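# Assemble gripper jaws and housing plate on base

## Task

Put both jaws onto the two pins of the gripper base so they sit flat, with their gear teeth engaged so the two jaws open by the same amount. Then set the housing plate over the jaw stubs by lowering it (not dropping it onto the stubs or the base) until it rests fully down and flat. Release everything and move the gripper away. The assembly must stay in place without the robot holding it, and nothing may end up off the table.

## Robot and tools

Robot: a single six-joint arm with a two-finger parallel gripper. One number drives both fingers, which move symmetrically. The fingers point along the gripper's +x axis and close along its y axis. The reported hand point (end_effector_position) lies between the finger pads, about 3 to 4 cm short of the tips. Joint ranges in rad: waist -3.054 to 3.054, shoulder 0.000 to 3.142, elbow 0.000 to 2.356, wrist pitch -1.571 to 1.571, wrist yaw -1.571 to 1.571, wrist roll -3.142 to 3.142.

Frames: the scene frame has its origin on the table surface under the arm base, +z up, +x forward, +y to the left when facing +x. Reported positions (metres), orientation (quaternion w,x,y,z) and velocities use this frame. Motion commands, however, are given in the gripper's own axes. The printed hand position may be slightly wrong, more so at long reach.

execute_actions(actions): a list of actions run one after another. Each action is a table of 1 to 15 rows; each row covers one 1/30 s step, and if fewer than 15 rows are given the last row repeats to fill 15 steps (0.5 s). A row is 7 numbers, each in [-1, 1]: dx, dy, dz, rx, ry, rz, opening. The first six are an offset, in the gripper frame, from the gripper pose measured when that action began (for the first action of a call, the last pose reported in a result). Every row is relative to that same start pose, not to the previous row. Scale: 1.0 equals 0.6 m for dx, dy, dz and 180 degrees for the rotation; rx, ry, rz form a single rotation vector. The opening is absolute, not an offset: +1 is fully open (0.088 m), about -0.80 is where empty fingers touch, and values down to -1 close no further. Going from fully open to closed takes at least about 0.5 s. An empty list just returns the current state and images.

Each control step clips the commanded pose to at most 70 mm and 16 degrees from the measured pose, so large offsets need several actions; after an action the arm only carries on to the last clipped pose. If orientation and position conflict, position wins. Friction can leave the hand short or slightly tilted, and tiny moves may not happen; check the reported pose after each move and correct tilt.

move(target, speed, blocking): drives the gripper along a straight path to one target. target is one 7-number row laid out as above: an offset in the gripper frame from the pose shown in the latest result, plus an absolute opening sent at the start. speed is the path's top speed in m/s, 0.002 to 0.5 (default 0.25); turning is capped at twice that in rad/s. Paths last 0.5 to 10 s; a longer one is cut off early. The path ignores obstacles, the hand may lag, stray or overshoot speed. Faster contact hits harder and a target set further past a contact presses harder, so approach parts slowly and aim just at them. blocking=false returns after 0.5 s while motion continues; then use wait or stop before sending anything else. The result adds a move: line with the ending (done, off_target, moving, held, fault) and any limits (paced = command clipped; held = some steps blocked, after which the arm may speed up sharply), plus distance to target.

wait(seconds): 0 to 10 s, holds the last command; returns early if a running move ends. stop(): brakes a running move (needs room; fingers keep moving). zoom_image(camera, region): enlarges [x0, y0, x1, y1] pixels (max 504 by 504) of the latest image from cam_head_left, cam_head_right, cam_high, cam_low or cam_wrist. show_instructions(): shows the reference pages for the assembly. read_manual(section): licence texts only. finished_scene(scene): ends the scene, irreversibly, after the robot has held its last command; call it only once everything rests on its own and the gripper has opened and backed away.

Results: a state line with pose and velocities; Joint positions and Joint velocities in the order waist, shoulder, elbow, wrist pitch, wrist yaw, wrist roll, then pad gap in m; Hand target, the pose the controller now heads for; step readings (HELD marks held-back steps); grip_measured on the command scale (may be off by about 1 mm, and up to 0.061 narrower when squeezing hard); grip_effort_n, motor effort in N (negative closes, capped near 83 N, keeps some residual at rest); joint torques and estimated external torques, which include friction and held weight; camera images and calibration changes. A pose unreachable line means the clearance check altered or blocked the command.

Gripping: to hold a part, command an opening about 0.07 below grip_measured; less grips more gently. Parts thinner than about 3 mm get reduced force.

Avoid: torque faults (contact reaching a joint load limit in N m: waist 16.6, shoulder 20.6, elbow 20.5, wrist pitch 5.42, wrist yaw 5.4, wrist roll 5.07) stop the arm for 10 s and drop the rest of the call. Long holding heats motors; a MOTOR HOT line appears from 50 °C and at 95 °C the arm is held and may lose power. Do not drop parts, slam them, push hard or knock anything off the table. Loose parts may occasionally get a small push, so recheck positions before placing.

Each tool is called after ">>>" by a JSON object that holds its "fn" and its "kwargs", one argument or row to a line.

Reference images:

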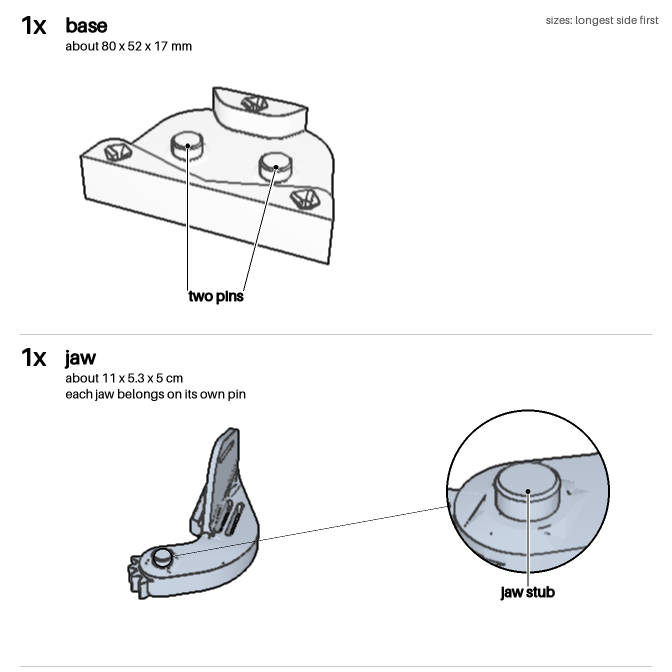

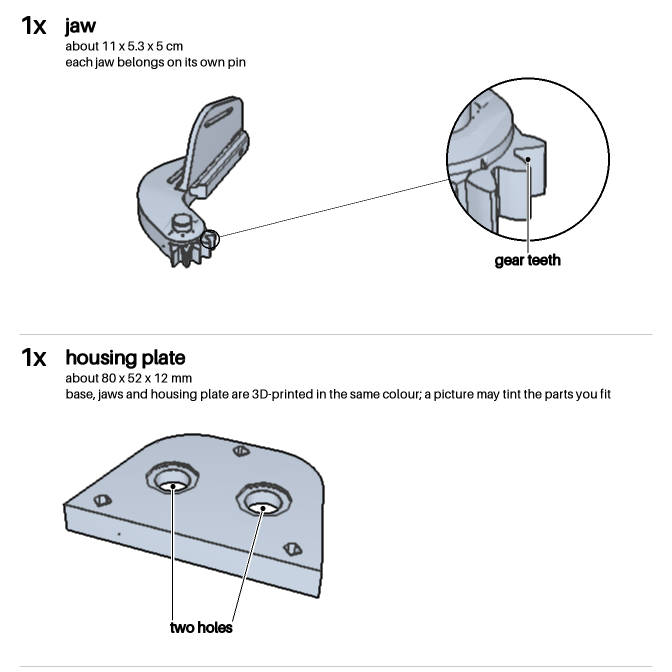

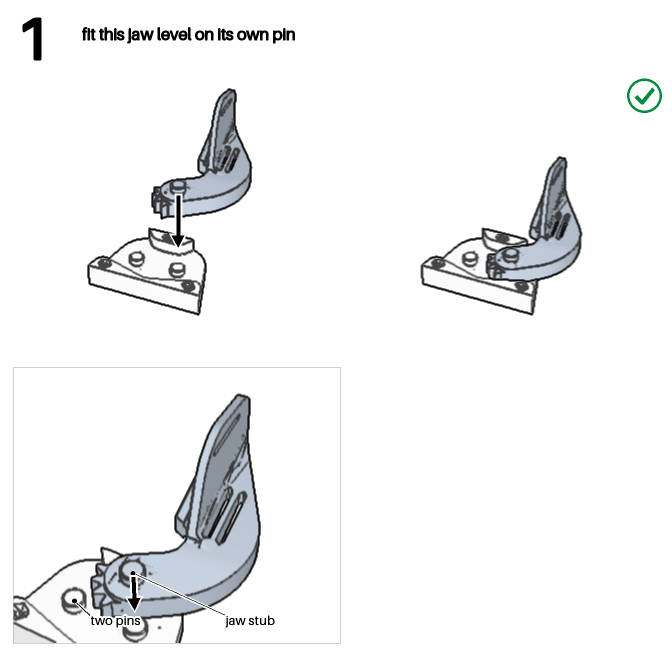

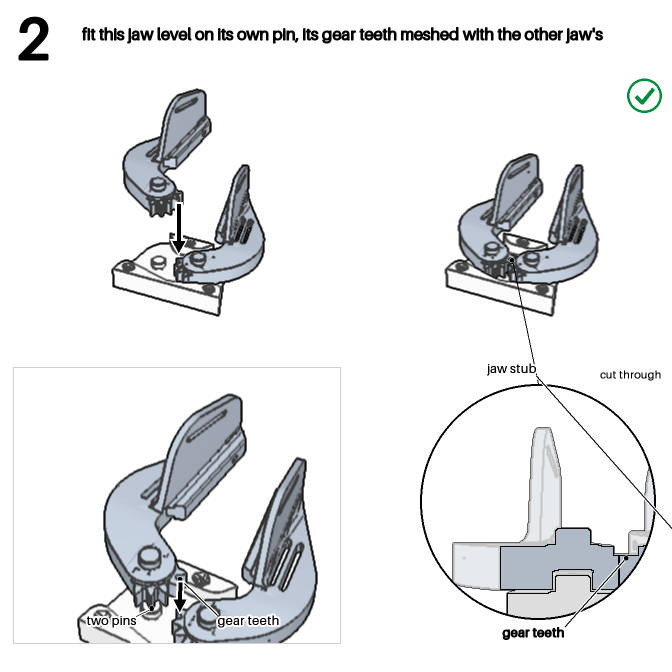

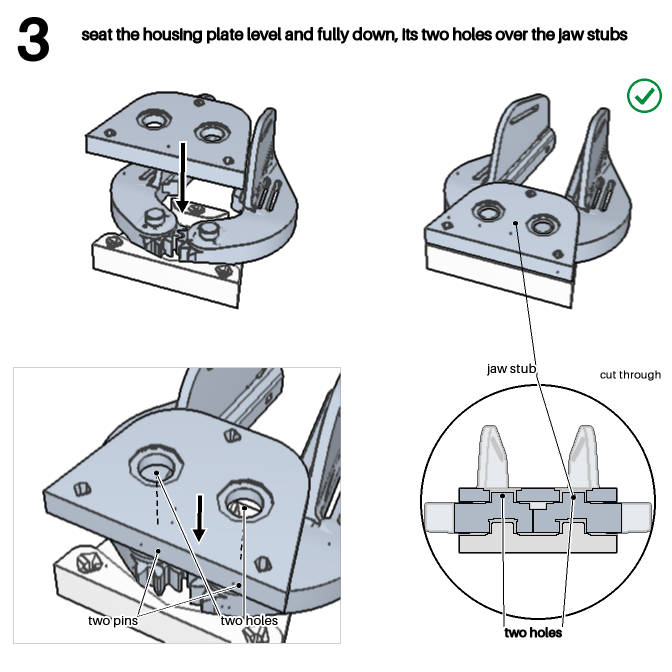

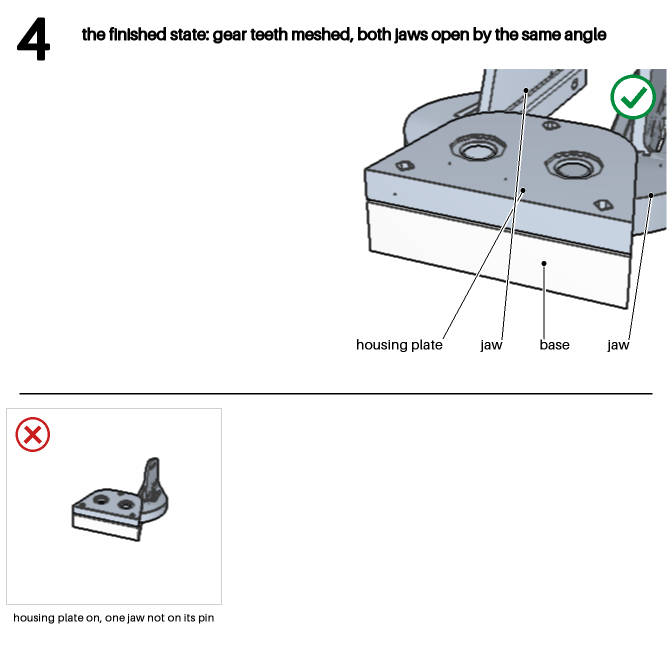

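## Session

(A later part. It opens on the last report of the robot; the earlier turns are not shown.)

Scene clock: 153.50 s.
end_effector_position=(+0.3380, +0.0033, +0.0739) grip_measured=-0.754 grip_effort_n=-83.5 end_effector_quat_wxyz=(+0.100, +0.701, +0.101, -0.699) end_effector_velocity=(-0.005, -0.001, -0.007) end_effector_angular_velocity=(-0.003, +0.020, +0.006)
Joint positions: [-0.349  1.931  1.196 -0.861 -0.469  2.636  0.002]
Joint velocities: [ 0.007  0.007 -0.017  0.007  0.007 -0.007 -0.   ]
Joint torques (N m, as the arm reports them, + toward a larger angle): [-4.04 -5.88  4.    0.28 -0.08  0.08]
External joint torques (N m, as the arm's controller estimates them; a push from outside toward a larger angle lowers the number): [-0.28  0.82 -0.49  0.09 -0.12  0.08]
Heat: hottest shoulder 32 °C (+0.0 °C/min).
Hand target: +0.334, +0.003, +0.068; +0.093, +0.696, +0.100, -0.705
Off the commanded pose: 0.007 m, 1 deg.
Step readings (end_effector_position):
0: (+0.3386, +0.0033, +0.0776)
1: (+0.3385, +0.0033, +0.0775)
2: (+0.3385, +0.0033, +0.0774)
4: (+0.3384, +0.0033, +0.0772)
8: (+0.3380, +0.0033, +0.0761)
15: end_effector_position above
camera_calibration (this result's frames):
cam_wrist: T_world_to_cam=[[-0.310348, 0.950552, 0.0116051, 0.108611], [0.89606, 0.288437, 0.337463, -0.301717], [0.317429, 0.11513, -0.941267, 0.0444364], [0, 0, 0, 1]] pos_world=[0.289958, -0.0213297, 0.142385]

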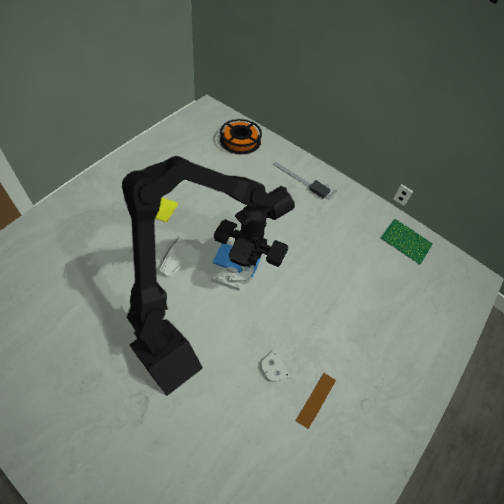

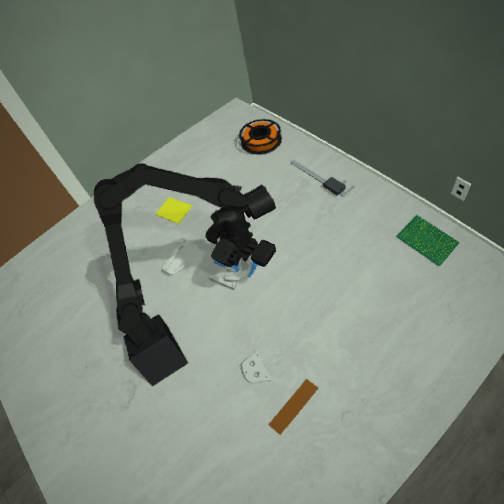

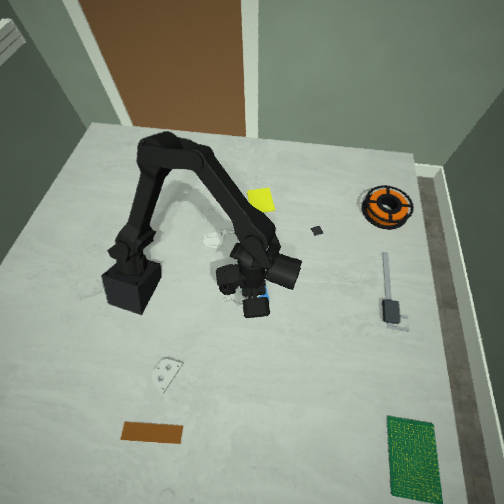

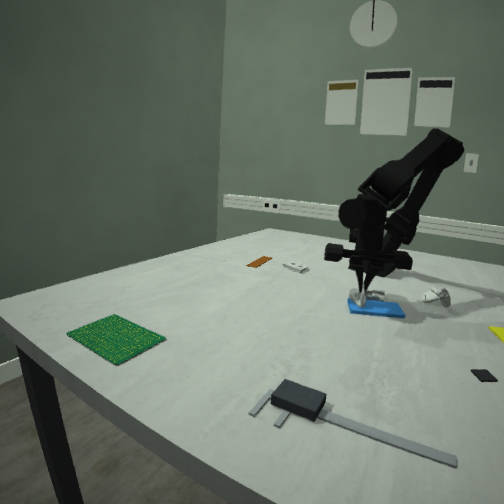

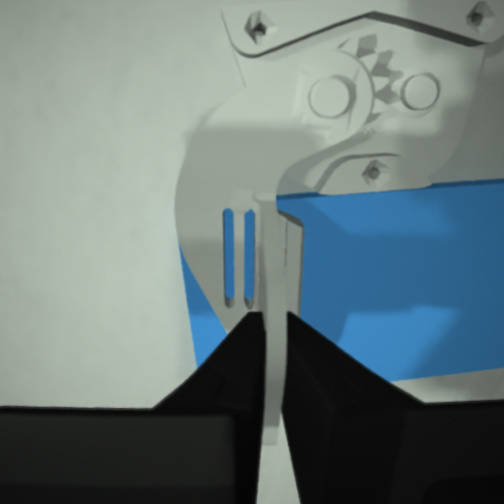

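>>> {"fn": "execute_actions", "kwargs": {
  "actions": [
    [[0.0101,-0.0005,0.0058,0.003,-0.0044,-0.0034,-0.83],[0.0105,-0.0005,0.0058,0.003,-0.0044,-0.0034,-0.83],[0.011,-0.0005,0.0058,0.003,-0.0044,-0.0034,-0.83],[0.0115,-0.0005,0.0058,0.003,-0.0044,-0.0034,-0.83],[0.012,-0.0005,0.0058,0.003,-0.0044,-0.0034,-0.83],[0.0125,-0.0005,0.0058,0.003,-0.0044,-0.0034,-0.83],[0.013,-0.0005,0.0058,0.003,-0.0044,-0.0034,-0.83],[0.0135,-0.0005,0.0058,0.003,-0.0044,-0.0034,-0.83],[0.014,-0.0005,0.0058,0.003,-0.0044,-0.0034,-0.83],[0.0144,-0.0005,0.0058,0.003,-0.0044,-0.0034,-0.83],[0.0147,-0.0005,0.0058,0.003,-0.0044,-0.0034,-0.83]]
  ]
}}

>>> {"fn": "zoom_image", "kwargs": {
  "camera": "cam_wrist",
  "region": [230, 0, 504, 200]
}}

>>> {"fn": "zoom_image", "kwargs": {
  "camera": "cam_low",
  "region": [335, 265, 415, 325]
}}

Scene clock: 158.77 s.
end_effector_position=(+0.3382, +0.0035, +0.0710) grip_measured=-0.754 grip_effort_n=-83.5 end_effector_quat_wxyz=(+0.100, +0.701, +0.101, -0.698) end_effector_velocity=(-0.003, +0.001, -0.000) end_effector_angular_velocity=(+0.009, +0.008, -0.000)
Joint positions: [-0.344  1.935  1.19  -0.848 -0.469  2.641  0.002]
Joint velocities: [-0.002 -0.002 -0.007 -0.007 -0.007 -0.007 -0.   ]
Joint torques (N m, as the arm reports them, + toward a larger angle): [-3.9  -5.65  3.96  0.31 -0.06  0.08]
External joint torques (N m, as the arm's controller estimates them; a push from outside toward a larger angle lowers the number): [-0.15  0.97 -0.49  0.1  -0.1   0.08]
Heat: hottest shoulder 32 °C (-1.0 °C/min).
Hand target: +0.334, +0.003, +0.065; +0.094, +0.696, +0.100, -0.705
Off the commanded pose: 0.007 m, 1 deg.
Step readings (end_effector_position):
0: (+0.3380, +0.0034, +0.0735)
1: (+0.3379, +0.0034, +0.0734)
2: (+0.3381, +0.0034, +0.0734)
4: (+0.3381, +0.0035, +0.0730)
8: (+0.3380, +0.0035, +0.0719)
15: end_effector_position above
camera_calibration (this result's frames):
cam_wrist: T_world_to_cam=[[-0.310845, 0.950396, 0.0110783, 0.108807], [0.895395, 0.288907, 0.338822, -0.300935], [0.318814, 0.115241, -0.940785, 0.0411867], [0, 0, 0, 1]] pos_world=[0.290147, -0.0212142, 0.139506]

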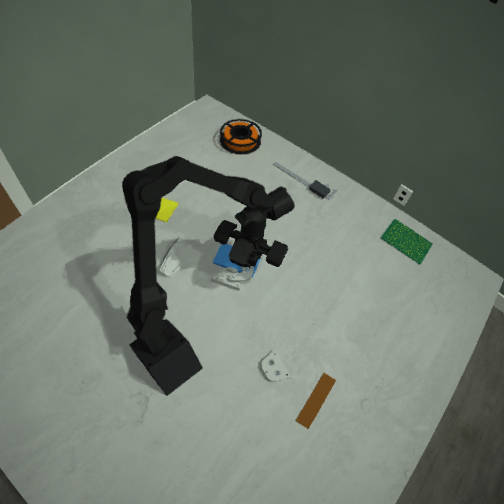

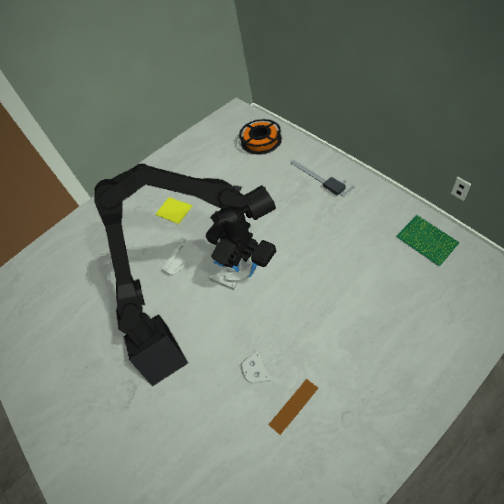

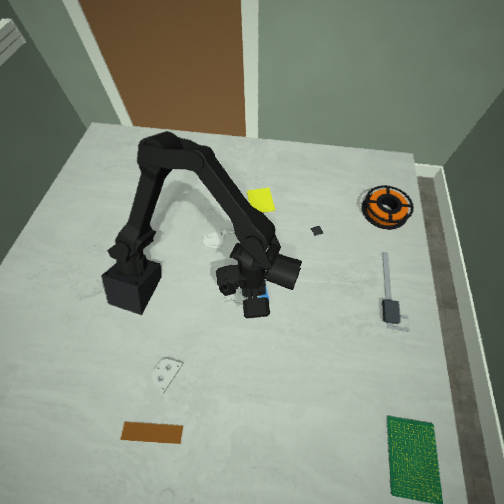

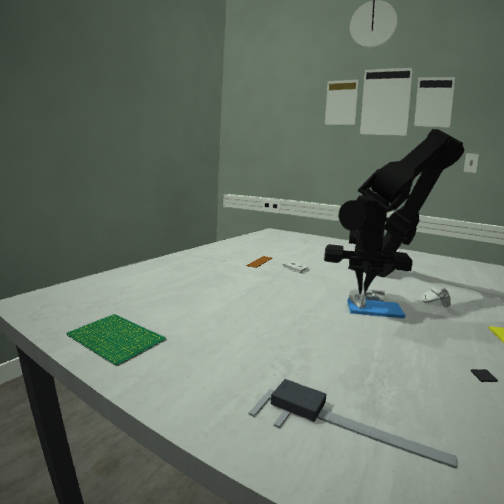

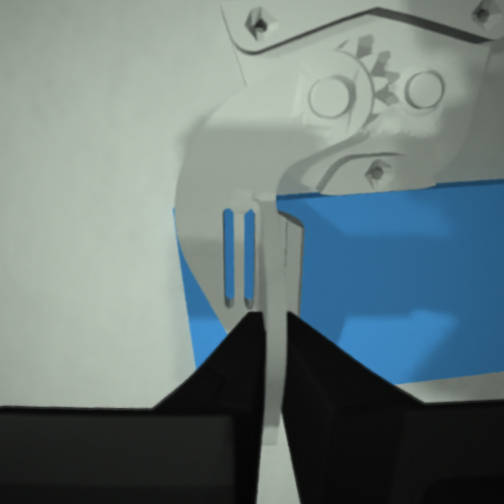

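Region (230, 0, 504, 200) of cam_wrist's 504x504 image, scaled by 1.839, with more detail than that image has; it fills the top 368 rows of this view, and the rest is white.

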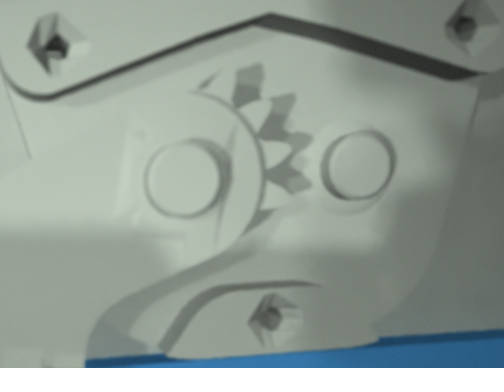

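Region (335, 265, 415, 325) of cam_low's 504x504 image, scaled by 6.300, with more detail than that image has; it fills the top 378 rows of this view, and the rest is white.

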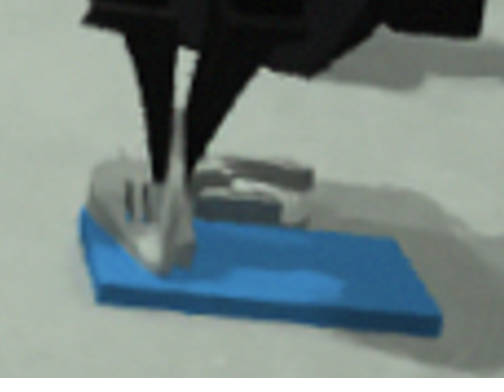

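>>> {"fn": "execute_actions", "kwargs": {
  "actions": [
    [[0.005,0,0.003,0,-0.002,-0.002,-0.78],[0,0,0,0,0,0,-0.74],[0,0,0,0,0,0,-0.71],[0,0,0,0,0,0,-0.68],[0,0,0,0,0,0,-0.65],[0,0,0,0,0,0,-0.6],[0,0,0,0,0,0,-0.55],[0,0,0,0,0,0,-0.5],[0,0,0,0,0,0,-0.45],[0,0,0,0,0,0,-0.4],[0,0,0,0,0,0,-0.35]]
  ]
}}

>>> {"fn": "zoom_image", "kwargs": {
  "camera": "cam_wrist",
  "region": [230, 0, 504, 200]
}}

Scene clock: 162.27 s.
end_effector_position=(+0.3382, +0.0034, +0.0710) grip_measured=-0.378 grip_effort_n=14.2 end_effector_quat_wxyz=(+0.100, +0.701, +0.101, -0.698) end_effector_velocity=(-0.001, +0.003, +0.001) end_effector_angular_velocity=(+0.023, +0.001, +0.002)
Joint positions: [-0.344  1.935  1.189 -0.847 -0.469  2.641  0.021]
Joint velocities: [-0.002 -0.002 -0.002 -0.007 -0.022 -0.007  0.014]
Joint torques (N m, as the arm reports them, + toward a larger angle): [-4.15 -7.37  4.91  0.13  0.02 -0.02]
External joint torques (N m, as the arm's controller estimates them; a push from outside toward a larger angle lowers the number): [-0.46 -0.73  0.46 -0.07 -0.01 -0.02]
Heat: hottest shoulder 32 °C (-2.0 °C/min).
Hand target: +0.338, +0.003, +0.071; +0.100, +0.701, +0.101, -0.698
Off the commanded pose: 0.000 m, 0 deg.
Step readings (end_effector_position):
0: (+0.3382, +0.0034, +0.0710)
1: (+0.3382, +0.0034, +0.0710)
2: (+0.3382, +0.0034, +0.0710)
4: (+0.3382, +0.0034, +0.0710)
8: (+0.3382, +0.0034, +0.0710)
15: end_effector_position above
camera_calibration (this result's frames):
cam_wrist: T_world_to_cam=[[-0.310845, 0.950396, 0.0110783, 0.108819], [0.895395, 0.288907, 0.338822, -0.300855], [0.318814, 0.115241, -0.940785, 0.0411347], [0, 0, 0, 1]] pos_world=[0.290096, -0.0212421, 0.13943]

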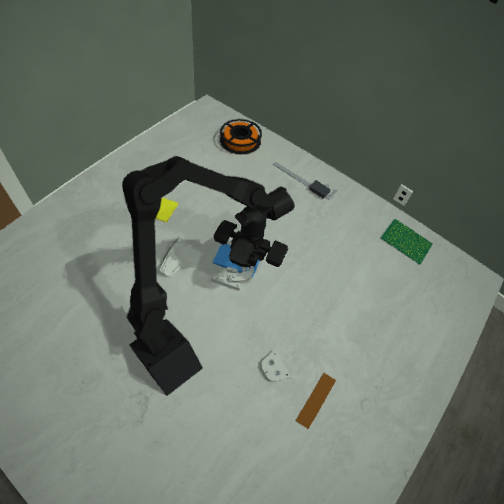

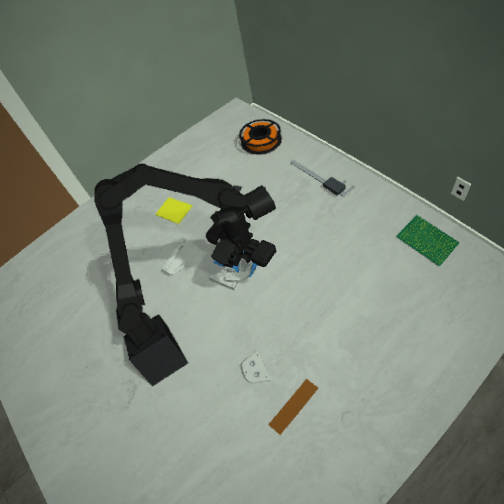

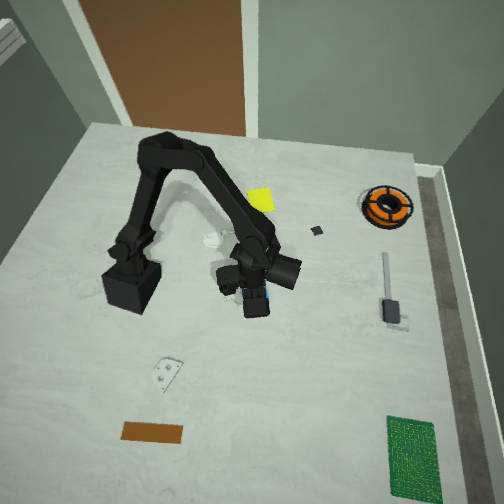

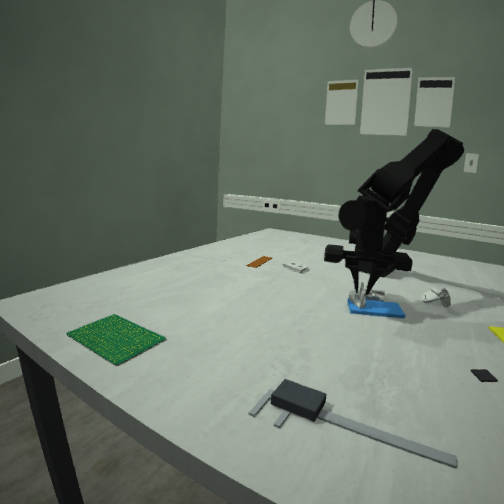

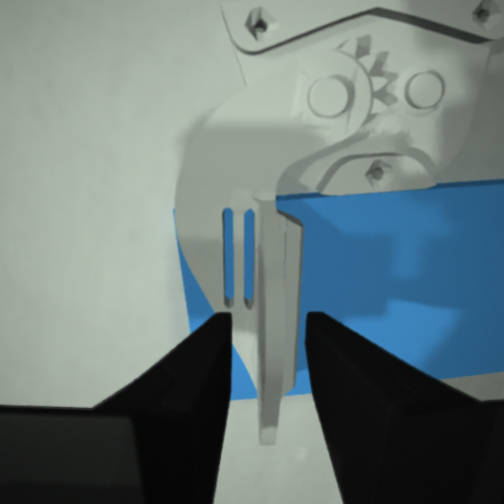

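Region (230, 0, 504, 200) of cam_wrist's 504x504 image, scaled by 1.839, with more detail than that image has; it fills the top 368 rows of this view, and the rest is white.

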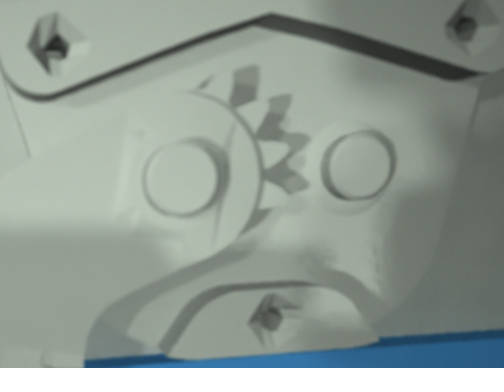

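>>> {"fn": "move", "kwargs": {
  "target": [-0.075, 0, -0.005, 0, 0.004, 0.003, -0.35],
  "speed": 0.15
}}

Scene clock: 187.23 s.
end_effector_position=(+0.3383, +0.0040, +0.1105) grip_measured=-0.353 grip_effort_n=13.7 end_effector_quat_wxyz=(+0.097, +0.702, +0.098, -0.699) end_effector_velocity=(-0.003, +0.004, +0.002) end_effector_angular_velocity=(+0.025, +0.008, -0.002)
Joint positions: [-0.397  1.889  1.281 -1.012 -0.469  2.59   0.022]
Joint velocities: [-0.002 -0.002  0.002 -0.022 -0.022 -0.007 -0.   ]
Joint torques (N m, as the arm reports them, + toward a larger angle): [-4.38 -8.43  6.18  0.02  0.11 -0.13]
External joint torques (N m, as the arm's controller estimates them; a push from outside toward a larger angle lowers the number): [-0.73 -1.88  1.43 -0.16  0.08 -0.14]
Heat: hottest shoulder 34 °C (+0.0 °C/min).
Hand target: +0.341, +0.004, +0.116; +0.103, +0.706, +0.098, -0.694
Off the commanded pose: 0.006 m, 1 deg.
move: done
camera_calibration (this result's frames):
cam_wrist: T_world_to_cam=[[-0.302783, 0.952976, 0.0126527, 0.104947], [0.897877, 0.280775, 0.33909, -0.315339], [0.319592, 0.114031, -0.940669, 0.0779816], [0, 0, 0, 1]] pos_world=[0.289989, -0.0203649, 0.178955]

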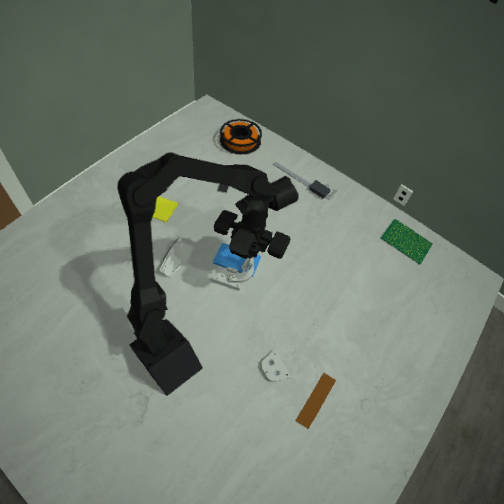

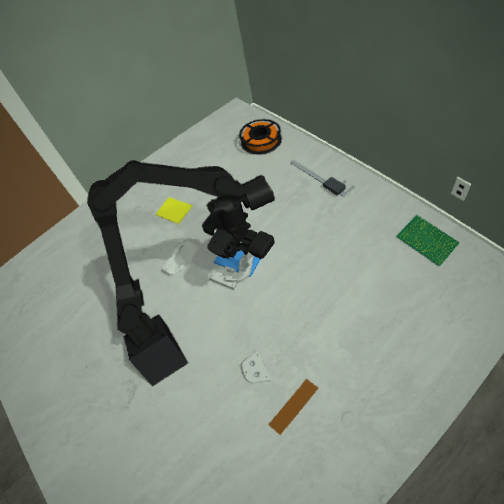

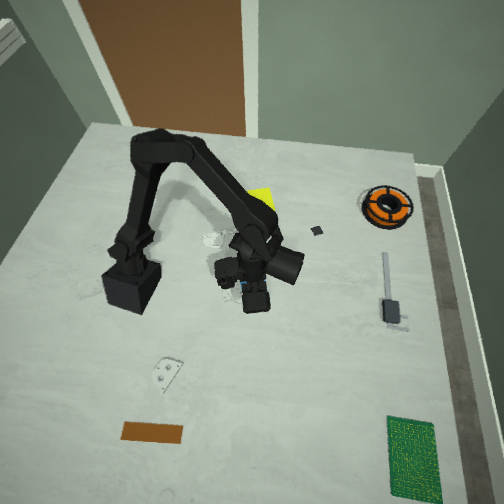

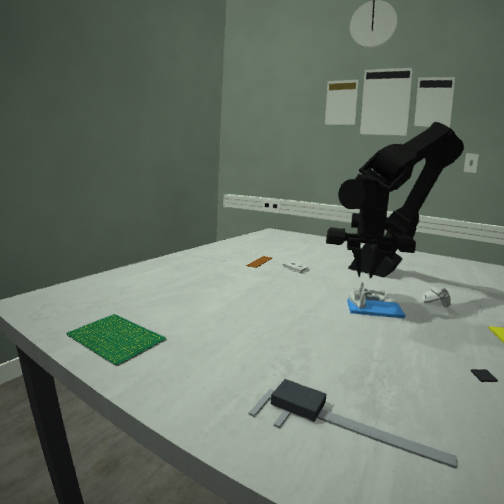

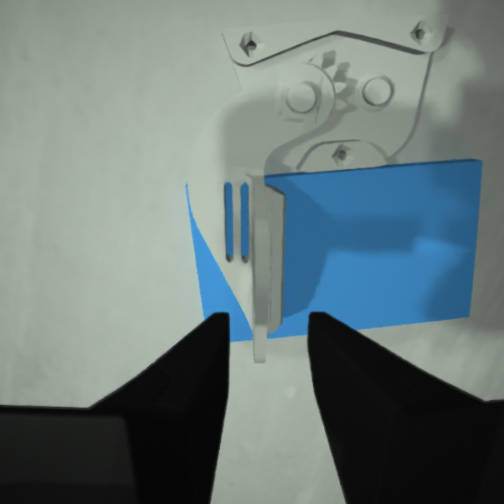

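>>> {"fn": "move", "kwargs": {
  "target": [-0.0325, -0.2775, 0.0982, -0.9585, 0.1685, 0.0051, 0.3],
  "speed": 0.5
}}

Scene clock: 195.73 s.
end_effector_position=(+0.2353, +0.1461, +0.1264) grip_measured=+0.297 grip_effort_n=12.3 end_effector_quat_wxyz=(+0.678, +0.061, +0.709, +0.183) end_effector_velocity=(-0.002, +0.002, +0.001) end_effector_angular_velocity=(+0.008, +0.000, +0.007)
Joint positions: [-0.16   1.45   0.963 -1.126 -0.802 -0.253  0.054]
Joint velocities: [ 0.002 -0.007 -0.002 -0.007 -0.007 -0.007 -0.   ]
Joint torques (N m, as the arm reports them, + toward a larger angle): [-2.32 -5.75  6.22 -0.03 -0.3  -0.13]
External joint torques (N m, as the arm's controller estimates them; a push from outside toward a larger angle lowers the number): [-0.03 -1.35  1.48 -0.17 -0.04 -0.11]
Heat: hottest shoulder 34 °C (+1.0 °C/min).
Hand target: +0.237, +0.149, +0.130; +0.682, +0.056, +0.704, +0.189
Off the commanded pose: 0.004 m, 1 deg.
move: done
camera_calibration (this result's frames):
cam_wrist: T_world_to_cam=[[0.193399, -0.922927, -0.332871, 0.13914], [-0.898658, -0.302785, 0.317386, 0.2426], [-0.393713, 0.237755, -0.887954, 0.252702], [0, 0, 0, 1]] pos_world=[0.290597, 0.14179, 0.193706]

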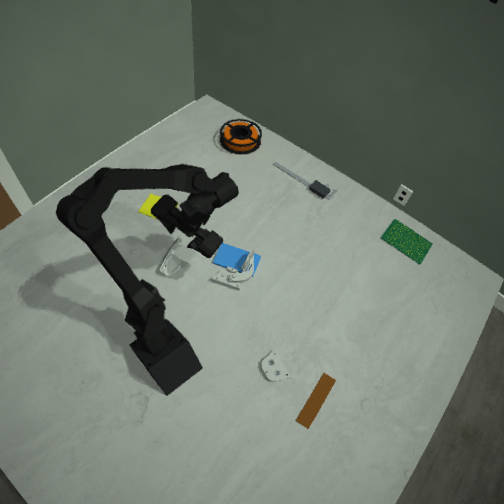

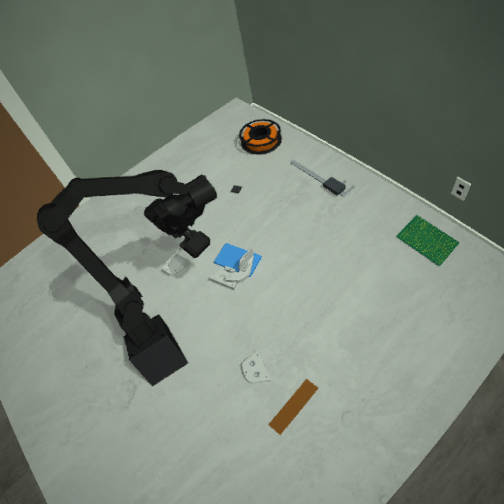

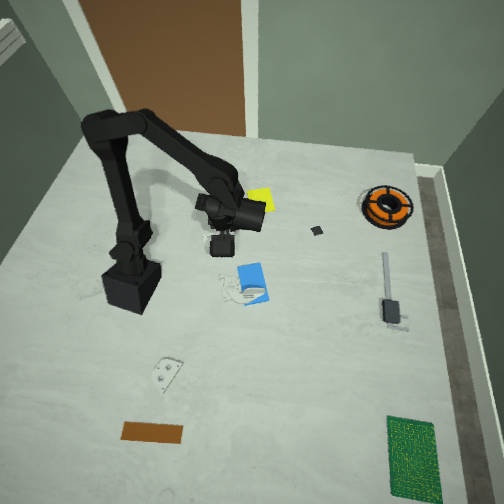

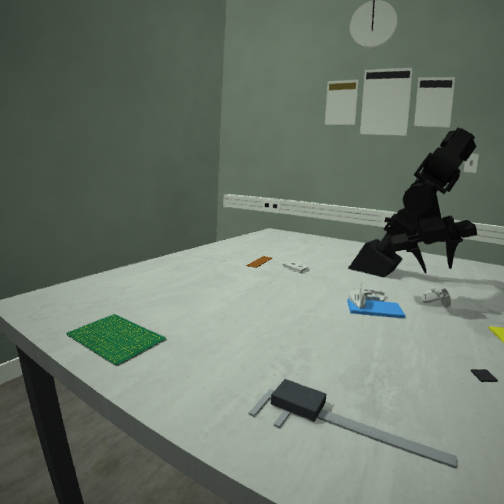

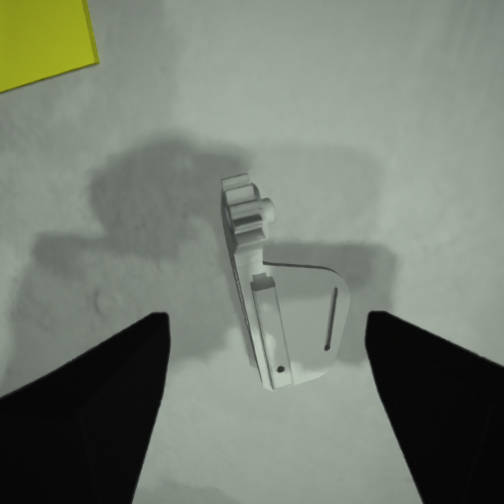

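>>> {"fn": "zoom_image", "kwargs": {
  "camera": "cam_wrist",
  "region": [170, 160, 400, 400]
}}

>>> {"fn": "zoom_image", "kwargs": {
  "camera": "cam_low",
  "region": [395, 235, 485, 315]
}}

Region (170, 160, 400, 400) of cam_wrist's 504x504 image, scaled by 2.100, with more detail than that image has; it fills the left 483 columns of this view, and the rest is white.

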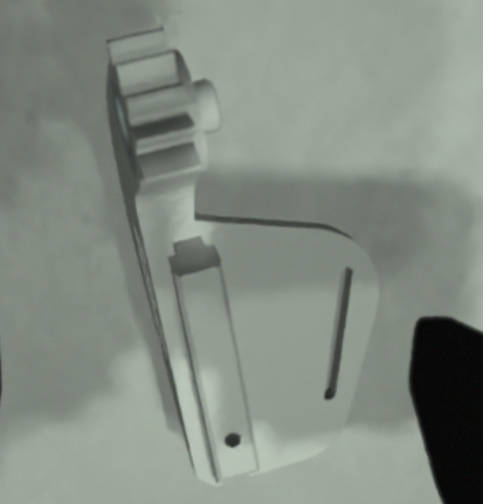

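Region (395, 235, 485, 315) of cam_low's 504x504 image, scaled by 5.600, with more detail than that image has.

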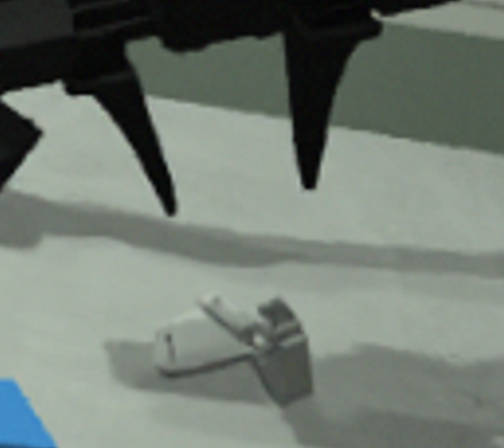

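>>> {"fn": "move", "kwargs": {
  "target": [0.0913, -0.0083, 0.0257, -0.0592, 0.0268, 0.0438, 0.05],
  "speed": 0.15
}}

Scene clock: 207.30 s.
end_effector_position=(+0.2471, +0.1621, +0.0756) grip_measured=+0.053 grip_effort_n=-16.5 end_effector_quat_wxyz=(+0.640, +0.038, +0.709, +0.295) end_effector_velocity=(-0.001, -0.000, +0.000) end_effector_angular_velocity=(+0.010, +0.000, +0.011)
Joint positions: [-0.053  1.659  0.956 -0.963 -0.91  -0.409  0.042]
Joint velocities: [-0.002  0.002 -0.002 -0.007 -0.007 -0.022 -0.   ]
Joint torques (N m, as the arm reports them, + toward a larger angle): [-2.77 -4.57  4.66  0.11 -0.4  -0.14]
External joint torques (N m, as the arm's controller estimates them; a push from outside toward a larger angle lowers the number): [-0.06  0.84  0.65  0.11 -0.08 -0.12]
Heat: hottest shoulder 33 °C (+1.0 °C/min).
Hand target: +0.247, +0.162, +0.073; +0.637, +0.039, +0.710, +0.297
Off the commanded pose: 0.003 m, 0 deg.
move: done
camera_calibration (this result's frames):
cam_wrist: T_world_to_cam=[[0.354714, -0.815815, -0.456754, 0.0868238], [-0.806981, -0.513852, 0.291099, 0.28769], [-0.472187, 0.265335, -0.840617, 0.219787], [0, 0, 0, 1]] pos_world=[0.305143, 0.160345, 0.140667]

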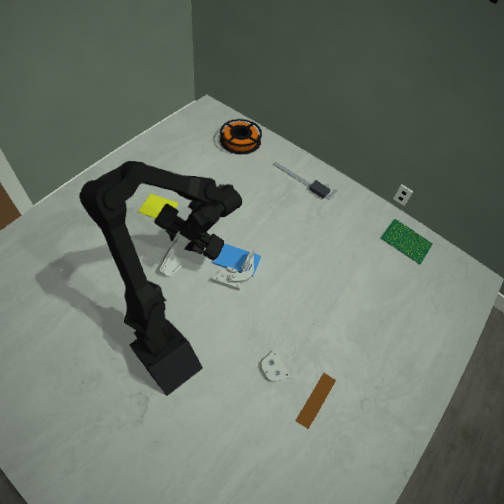

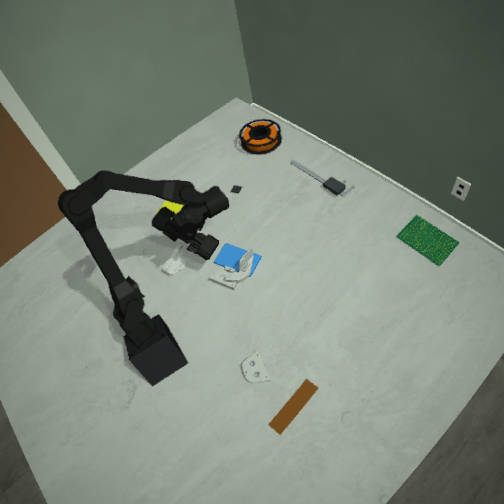

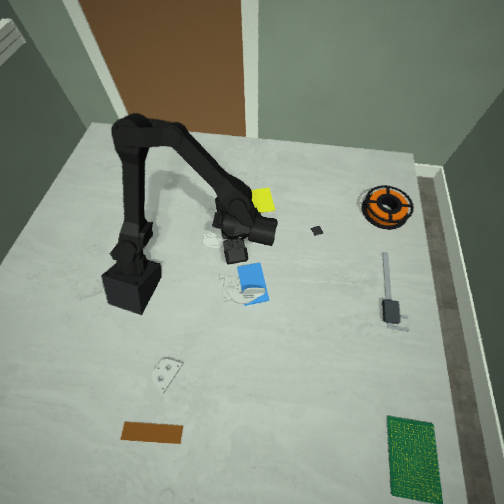

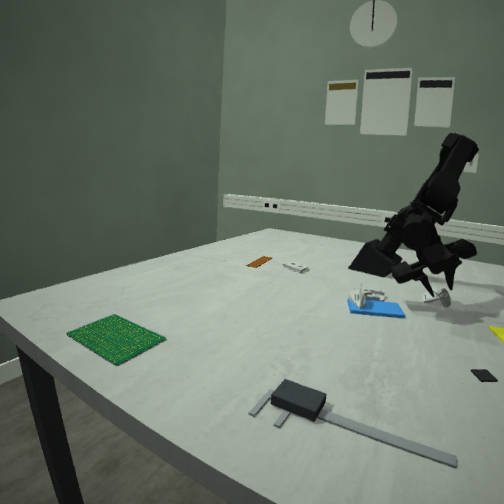

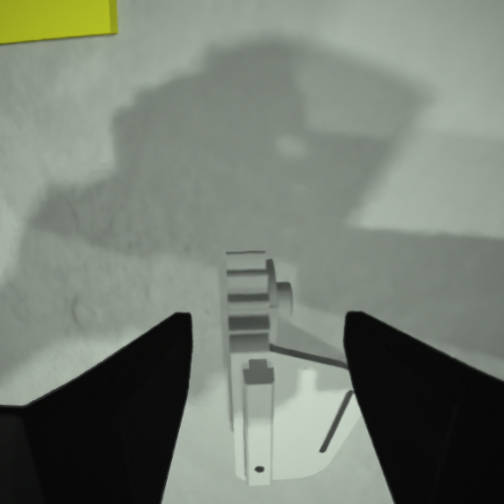

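>>> {"fn": "zoom_image", "kwargs": {
  "camera": "cam_wrist",
  "region": [170, 230, 370, 430]
}}

>>> {"fn": "zoom_image", "kwargs": {
  "camera": "cam_low",
  "region": [395, 240, 485, 320]
}}

Region (170, 230, 370, 430) of cam_wrist's 504x504 image, scaled by 2.520, with more detail than that image has.

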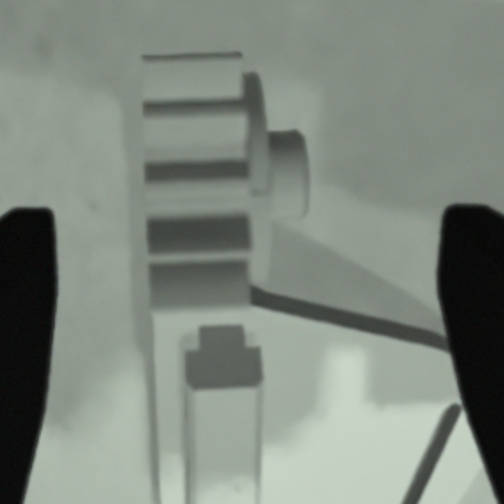

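Region (395, 240, 485, 320) of cam_low's 504x504 image, scaled by 5.600, with more detail than that image has.

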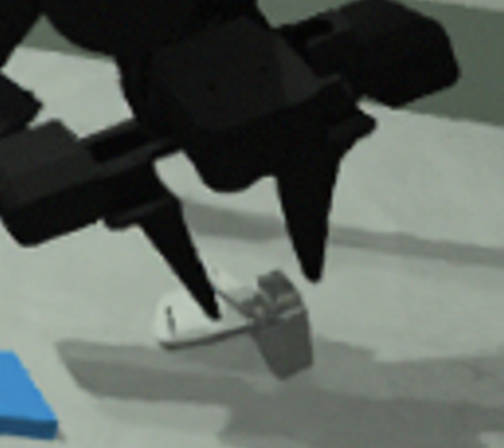

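>>> {"fn": "move", "kwargs": {
  "target": [0.0463, -0.0003, 0.0003, -0.008, 0.003, 0.0, 0.05],
  "speed": 0.08
}}

>>> {"fn": "zoom_image", "kwargs": {
  "camera": "cam_low",
  "region": [395, 240, 485, 320]
}}

Scene clock: 212.83 s.
end_effector_position=(+0.2453, +0.1754, +0.0551) grip_measured=+0.053 grip_effort_n=-16.5 end_effector_quat_wxyz=(+0.642, +0.023, +0.702, +0.308) end_effector_velocity=(-0.001, -0.001, +0.001) end_effector_angular_velocity=(+0.004, +0.007, -0.017)
Joint positions: [ 0.028  1.661  0.904 -0.801 -0.91  -0.314  0.042]
Joint velocities: [-0.007 -0.002 -0.002 -0.007 -0.007  0.007 -0.   ]
Joint torques (N m, as the arm reports them, + toward a larger angle): [-2.71 -4.73  3.52  0.19 -0.33  0.06]
External joint torques (N m, as the arm's controller estimates them; a push from outside toward a larger angle lowers the number): [-0.01  0.85 -0.41  0.09  0.    0.09]
Heat: hottest shoulder 33 °C (+1.0 °C/min).
Hand target: +0.242, +0.174, +0.051; +0.637, +0.028, +0.708, +0.304
Off the commanded pose: 0.005 m, 1 deg.
move: done
camera_calibration (this result's frames):
cam_wrist: T_world_to_cam=[[0.392824, -0.800774, -0.452163, 0.0767641], [-0.794115, -0.543335, 0.272338, 0.302045], [-0.463757, 0.252089, -0.849342, 0.198924], [0, 0, 0, 1]] pos_world=[0.301956, 0.175436, 0.121406]

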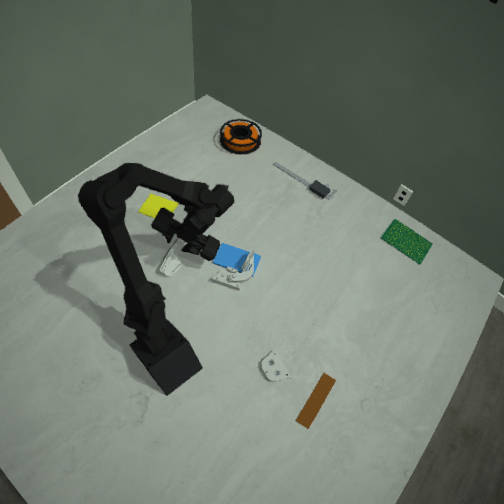

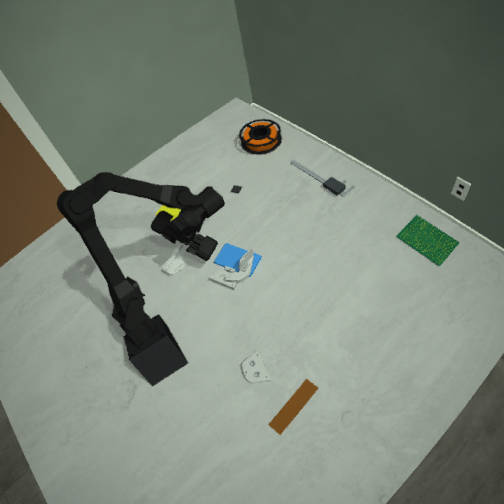

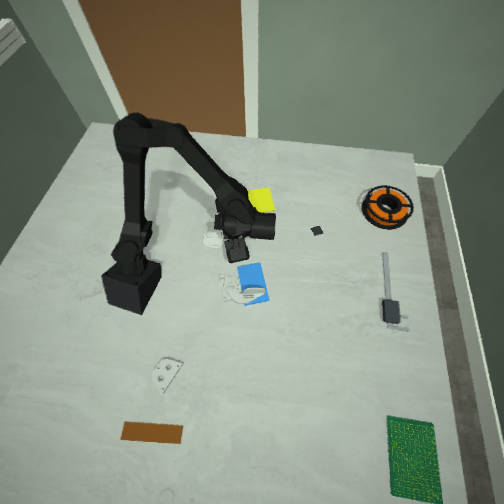

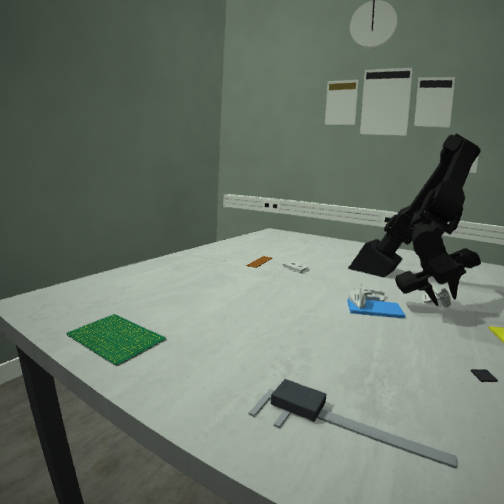

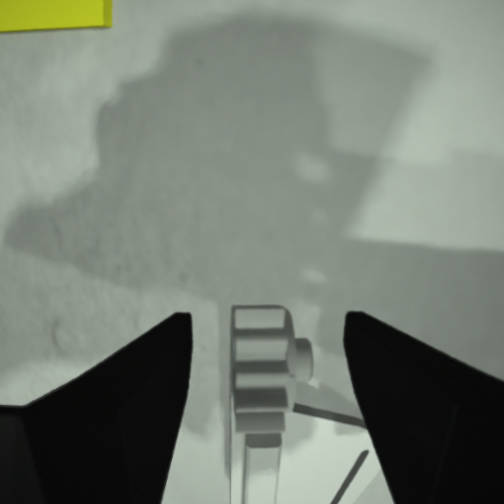

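Region (395, 240, 485, 320) of cam_low's 504x504 image, scaled by 5.600, with more detail than that image has.

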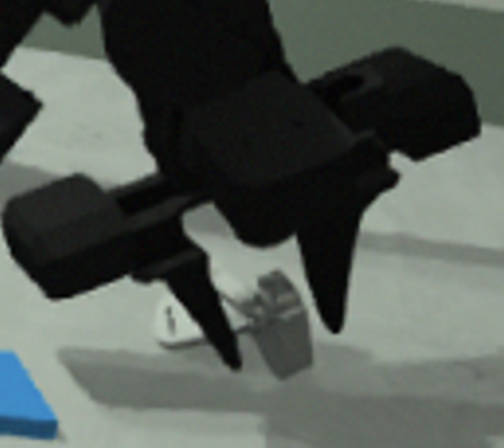

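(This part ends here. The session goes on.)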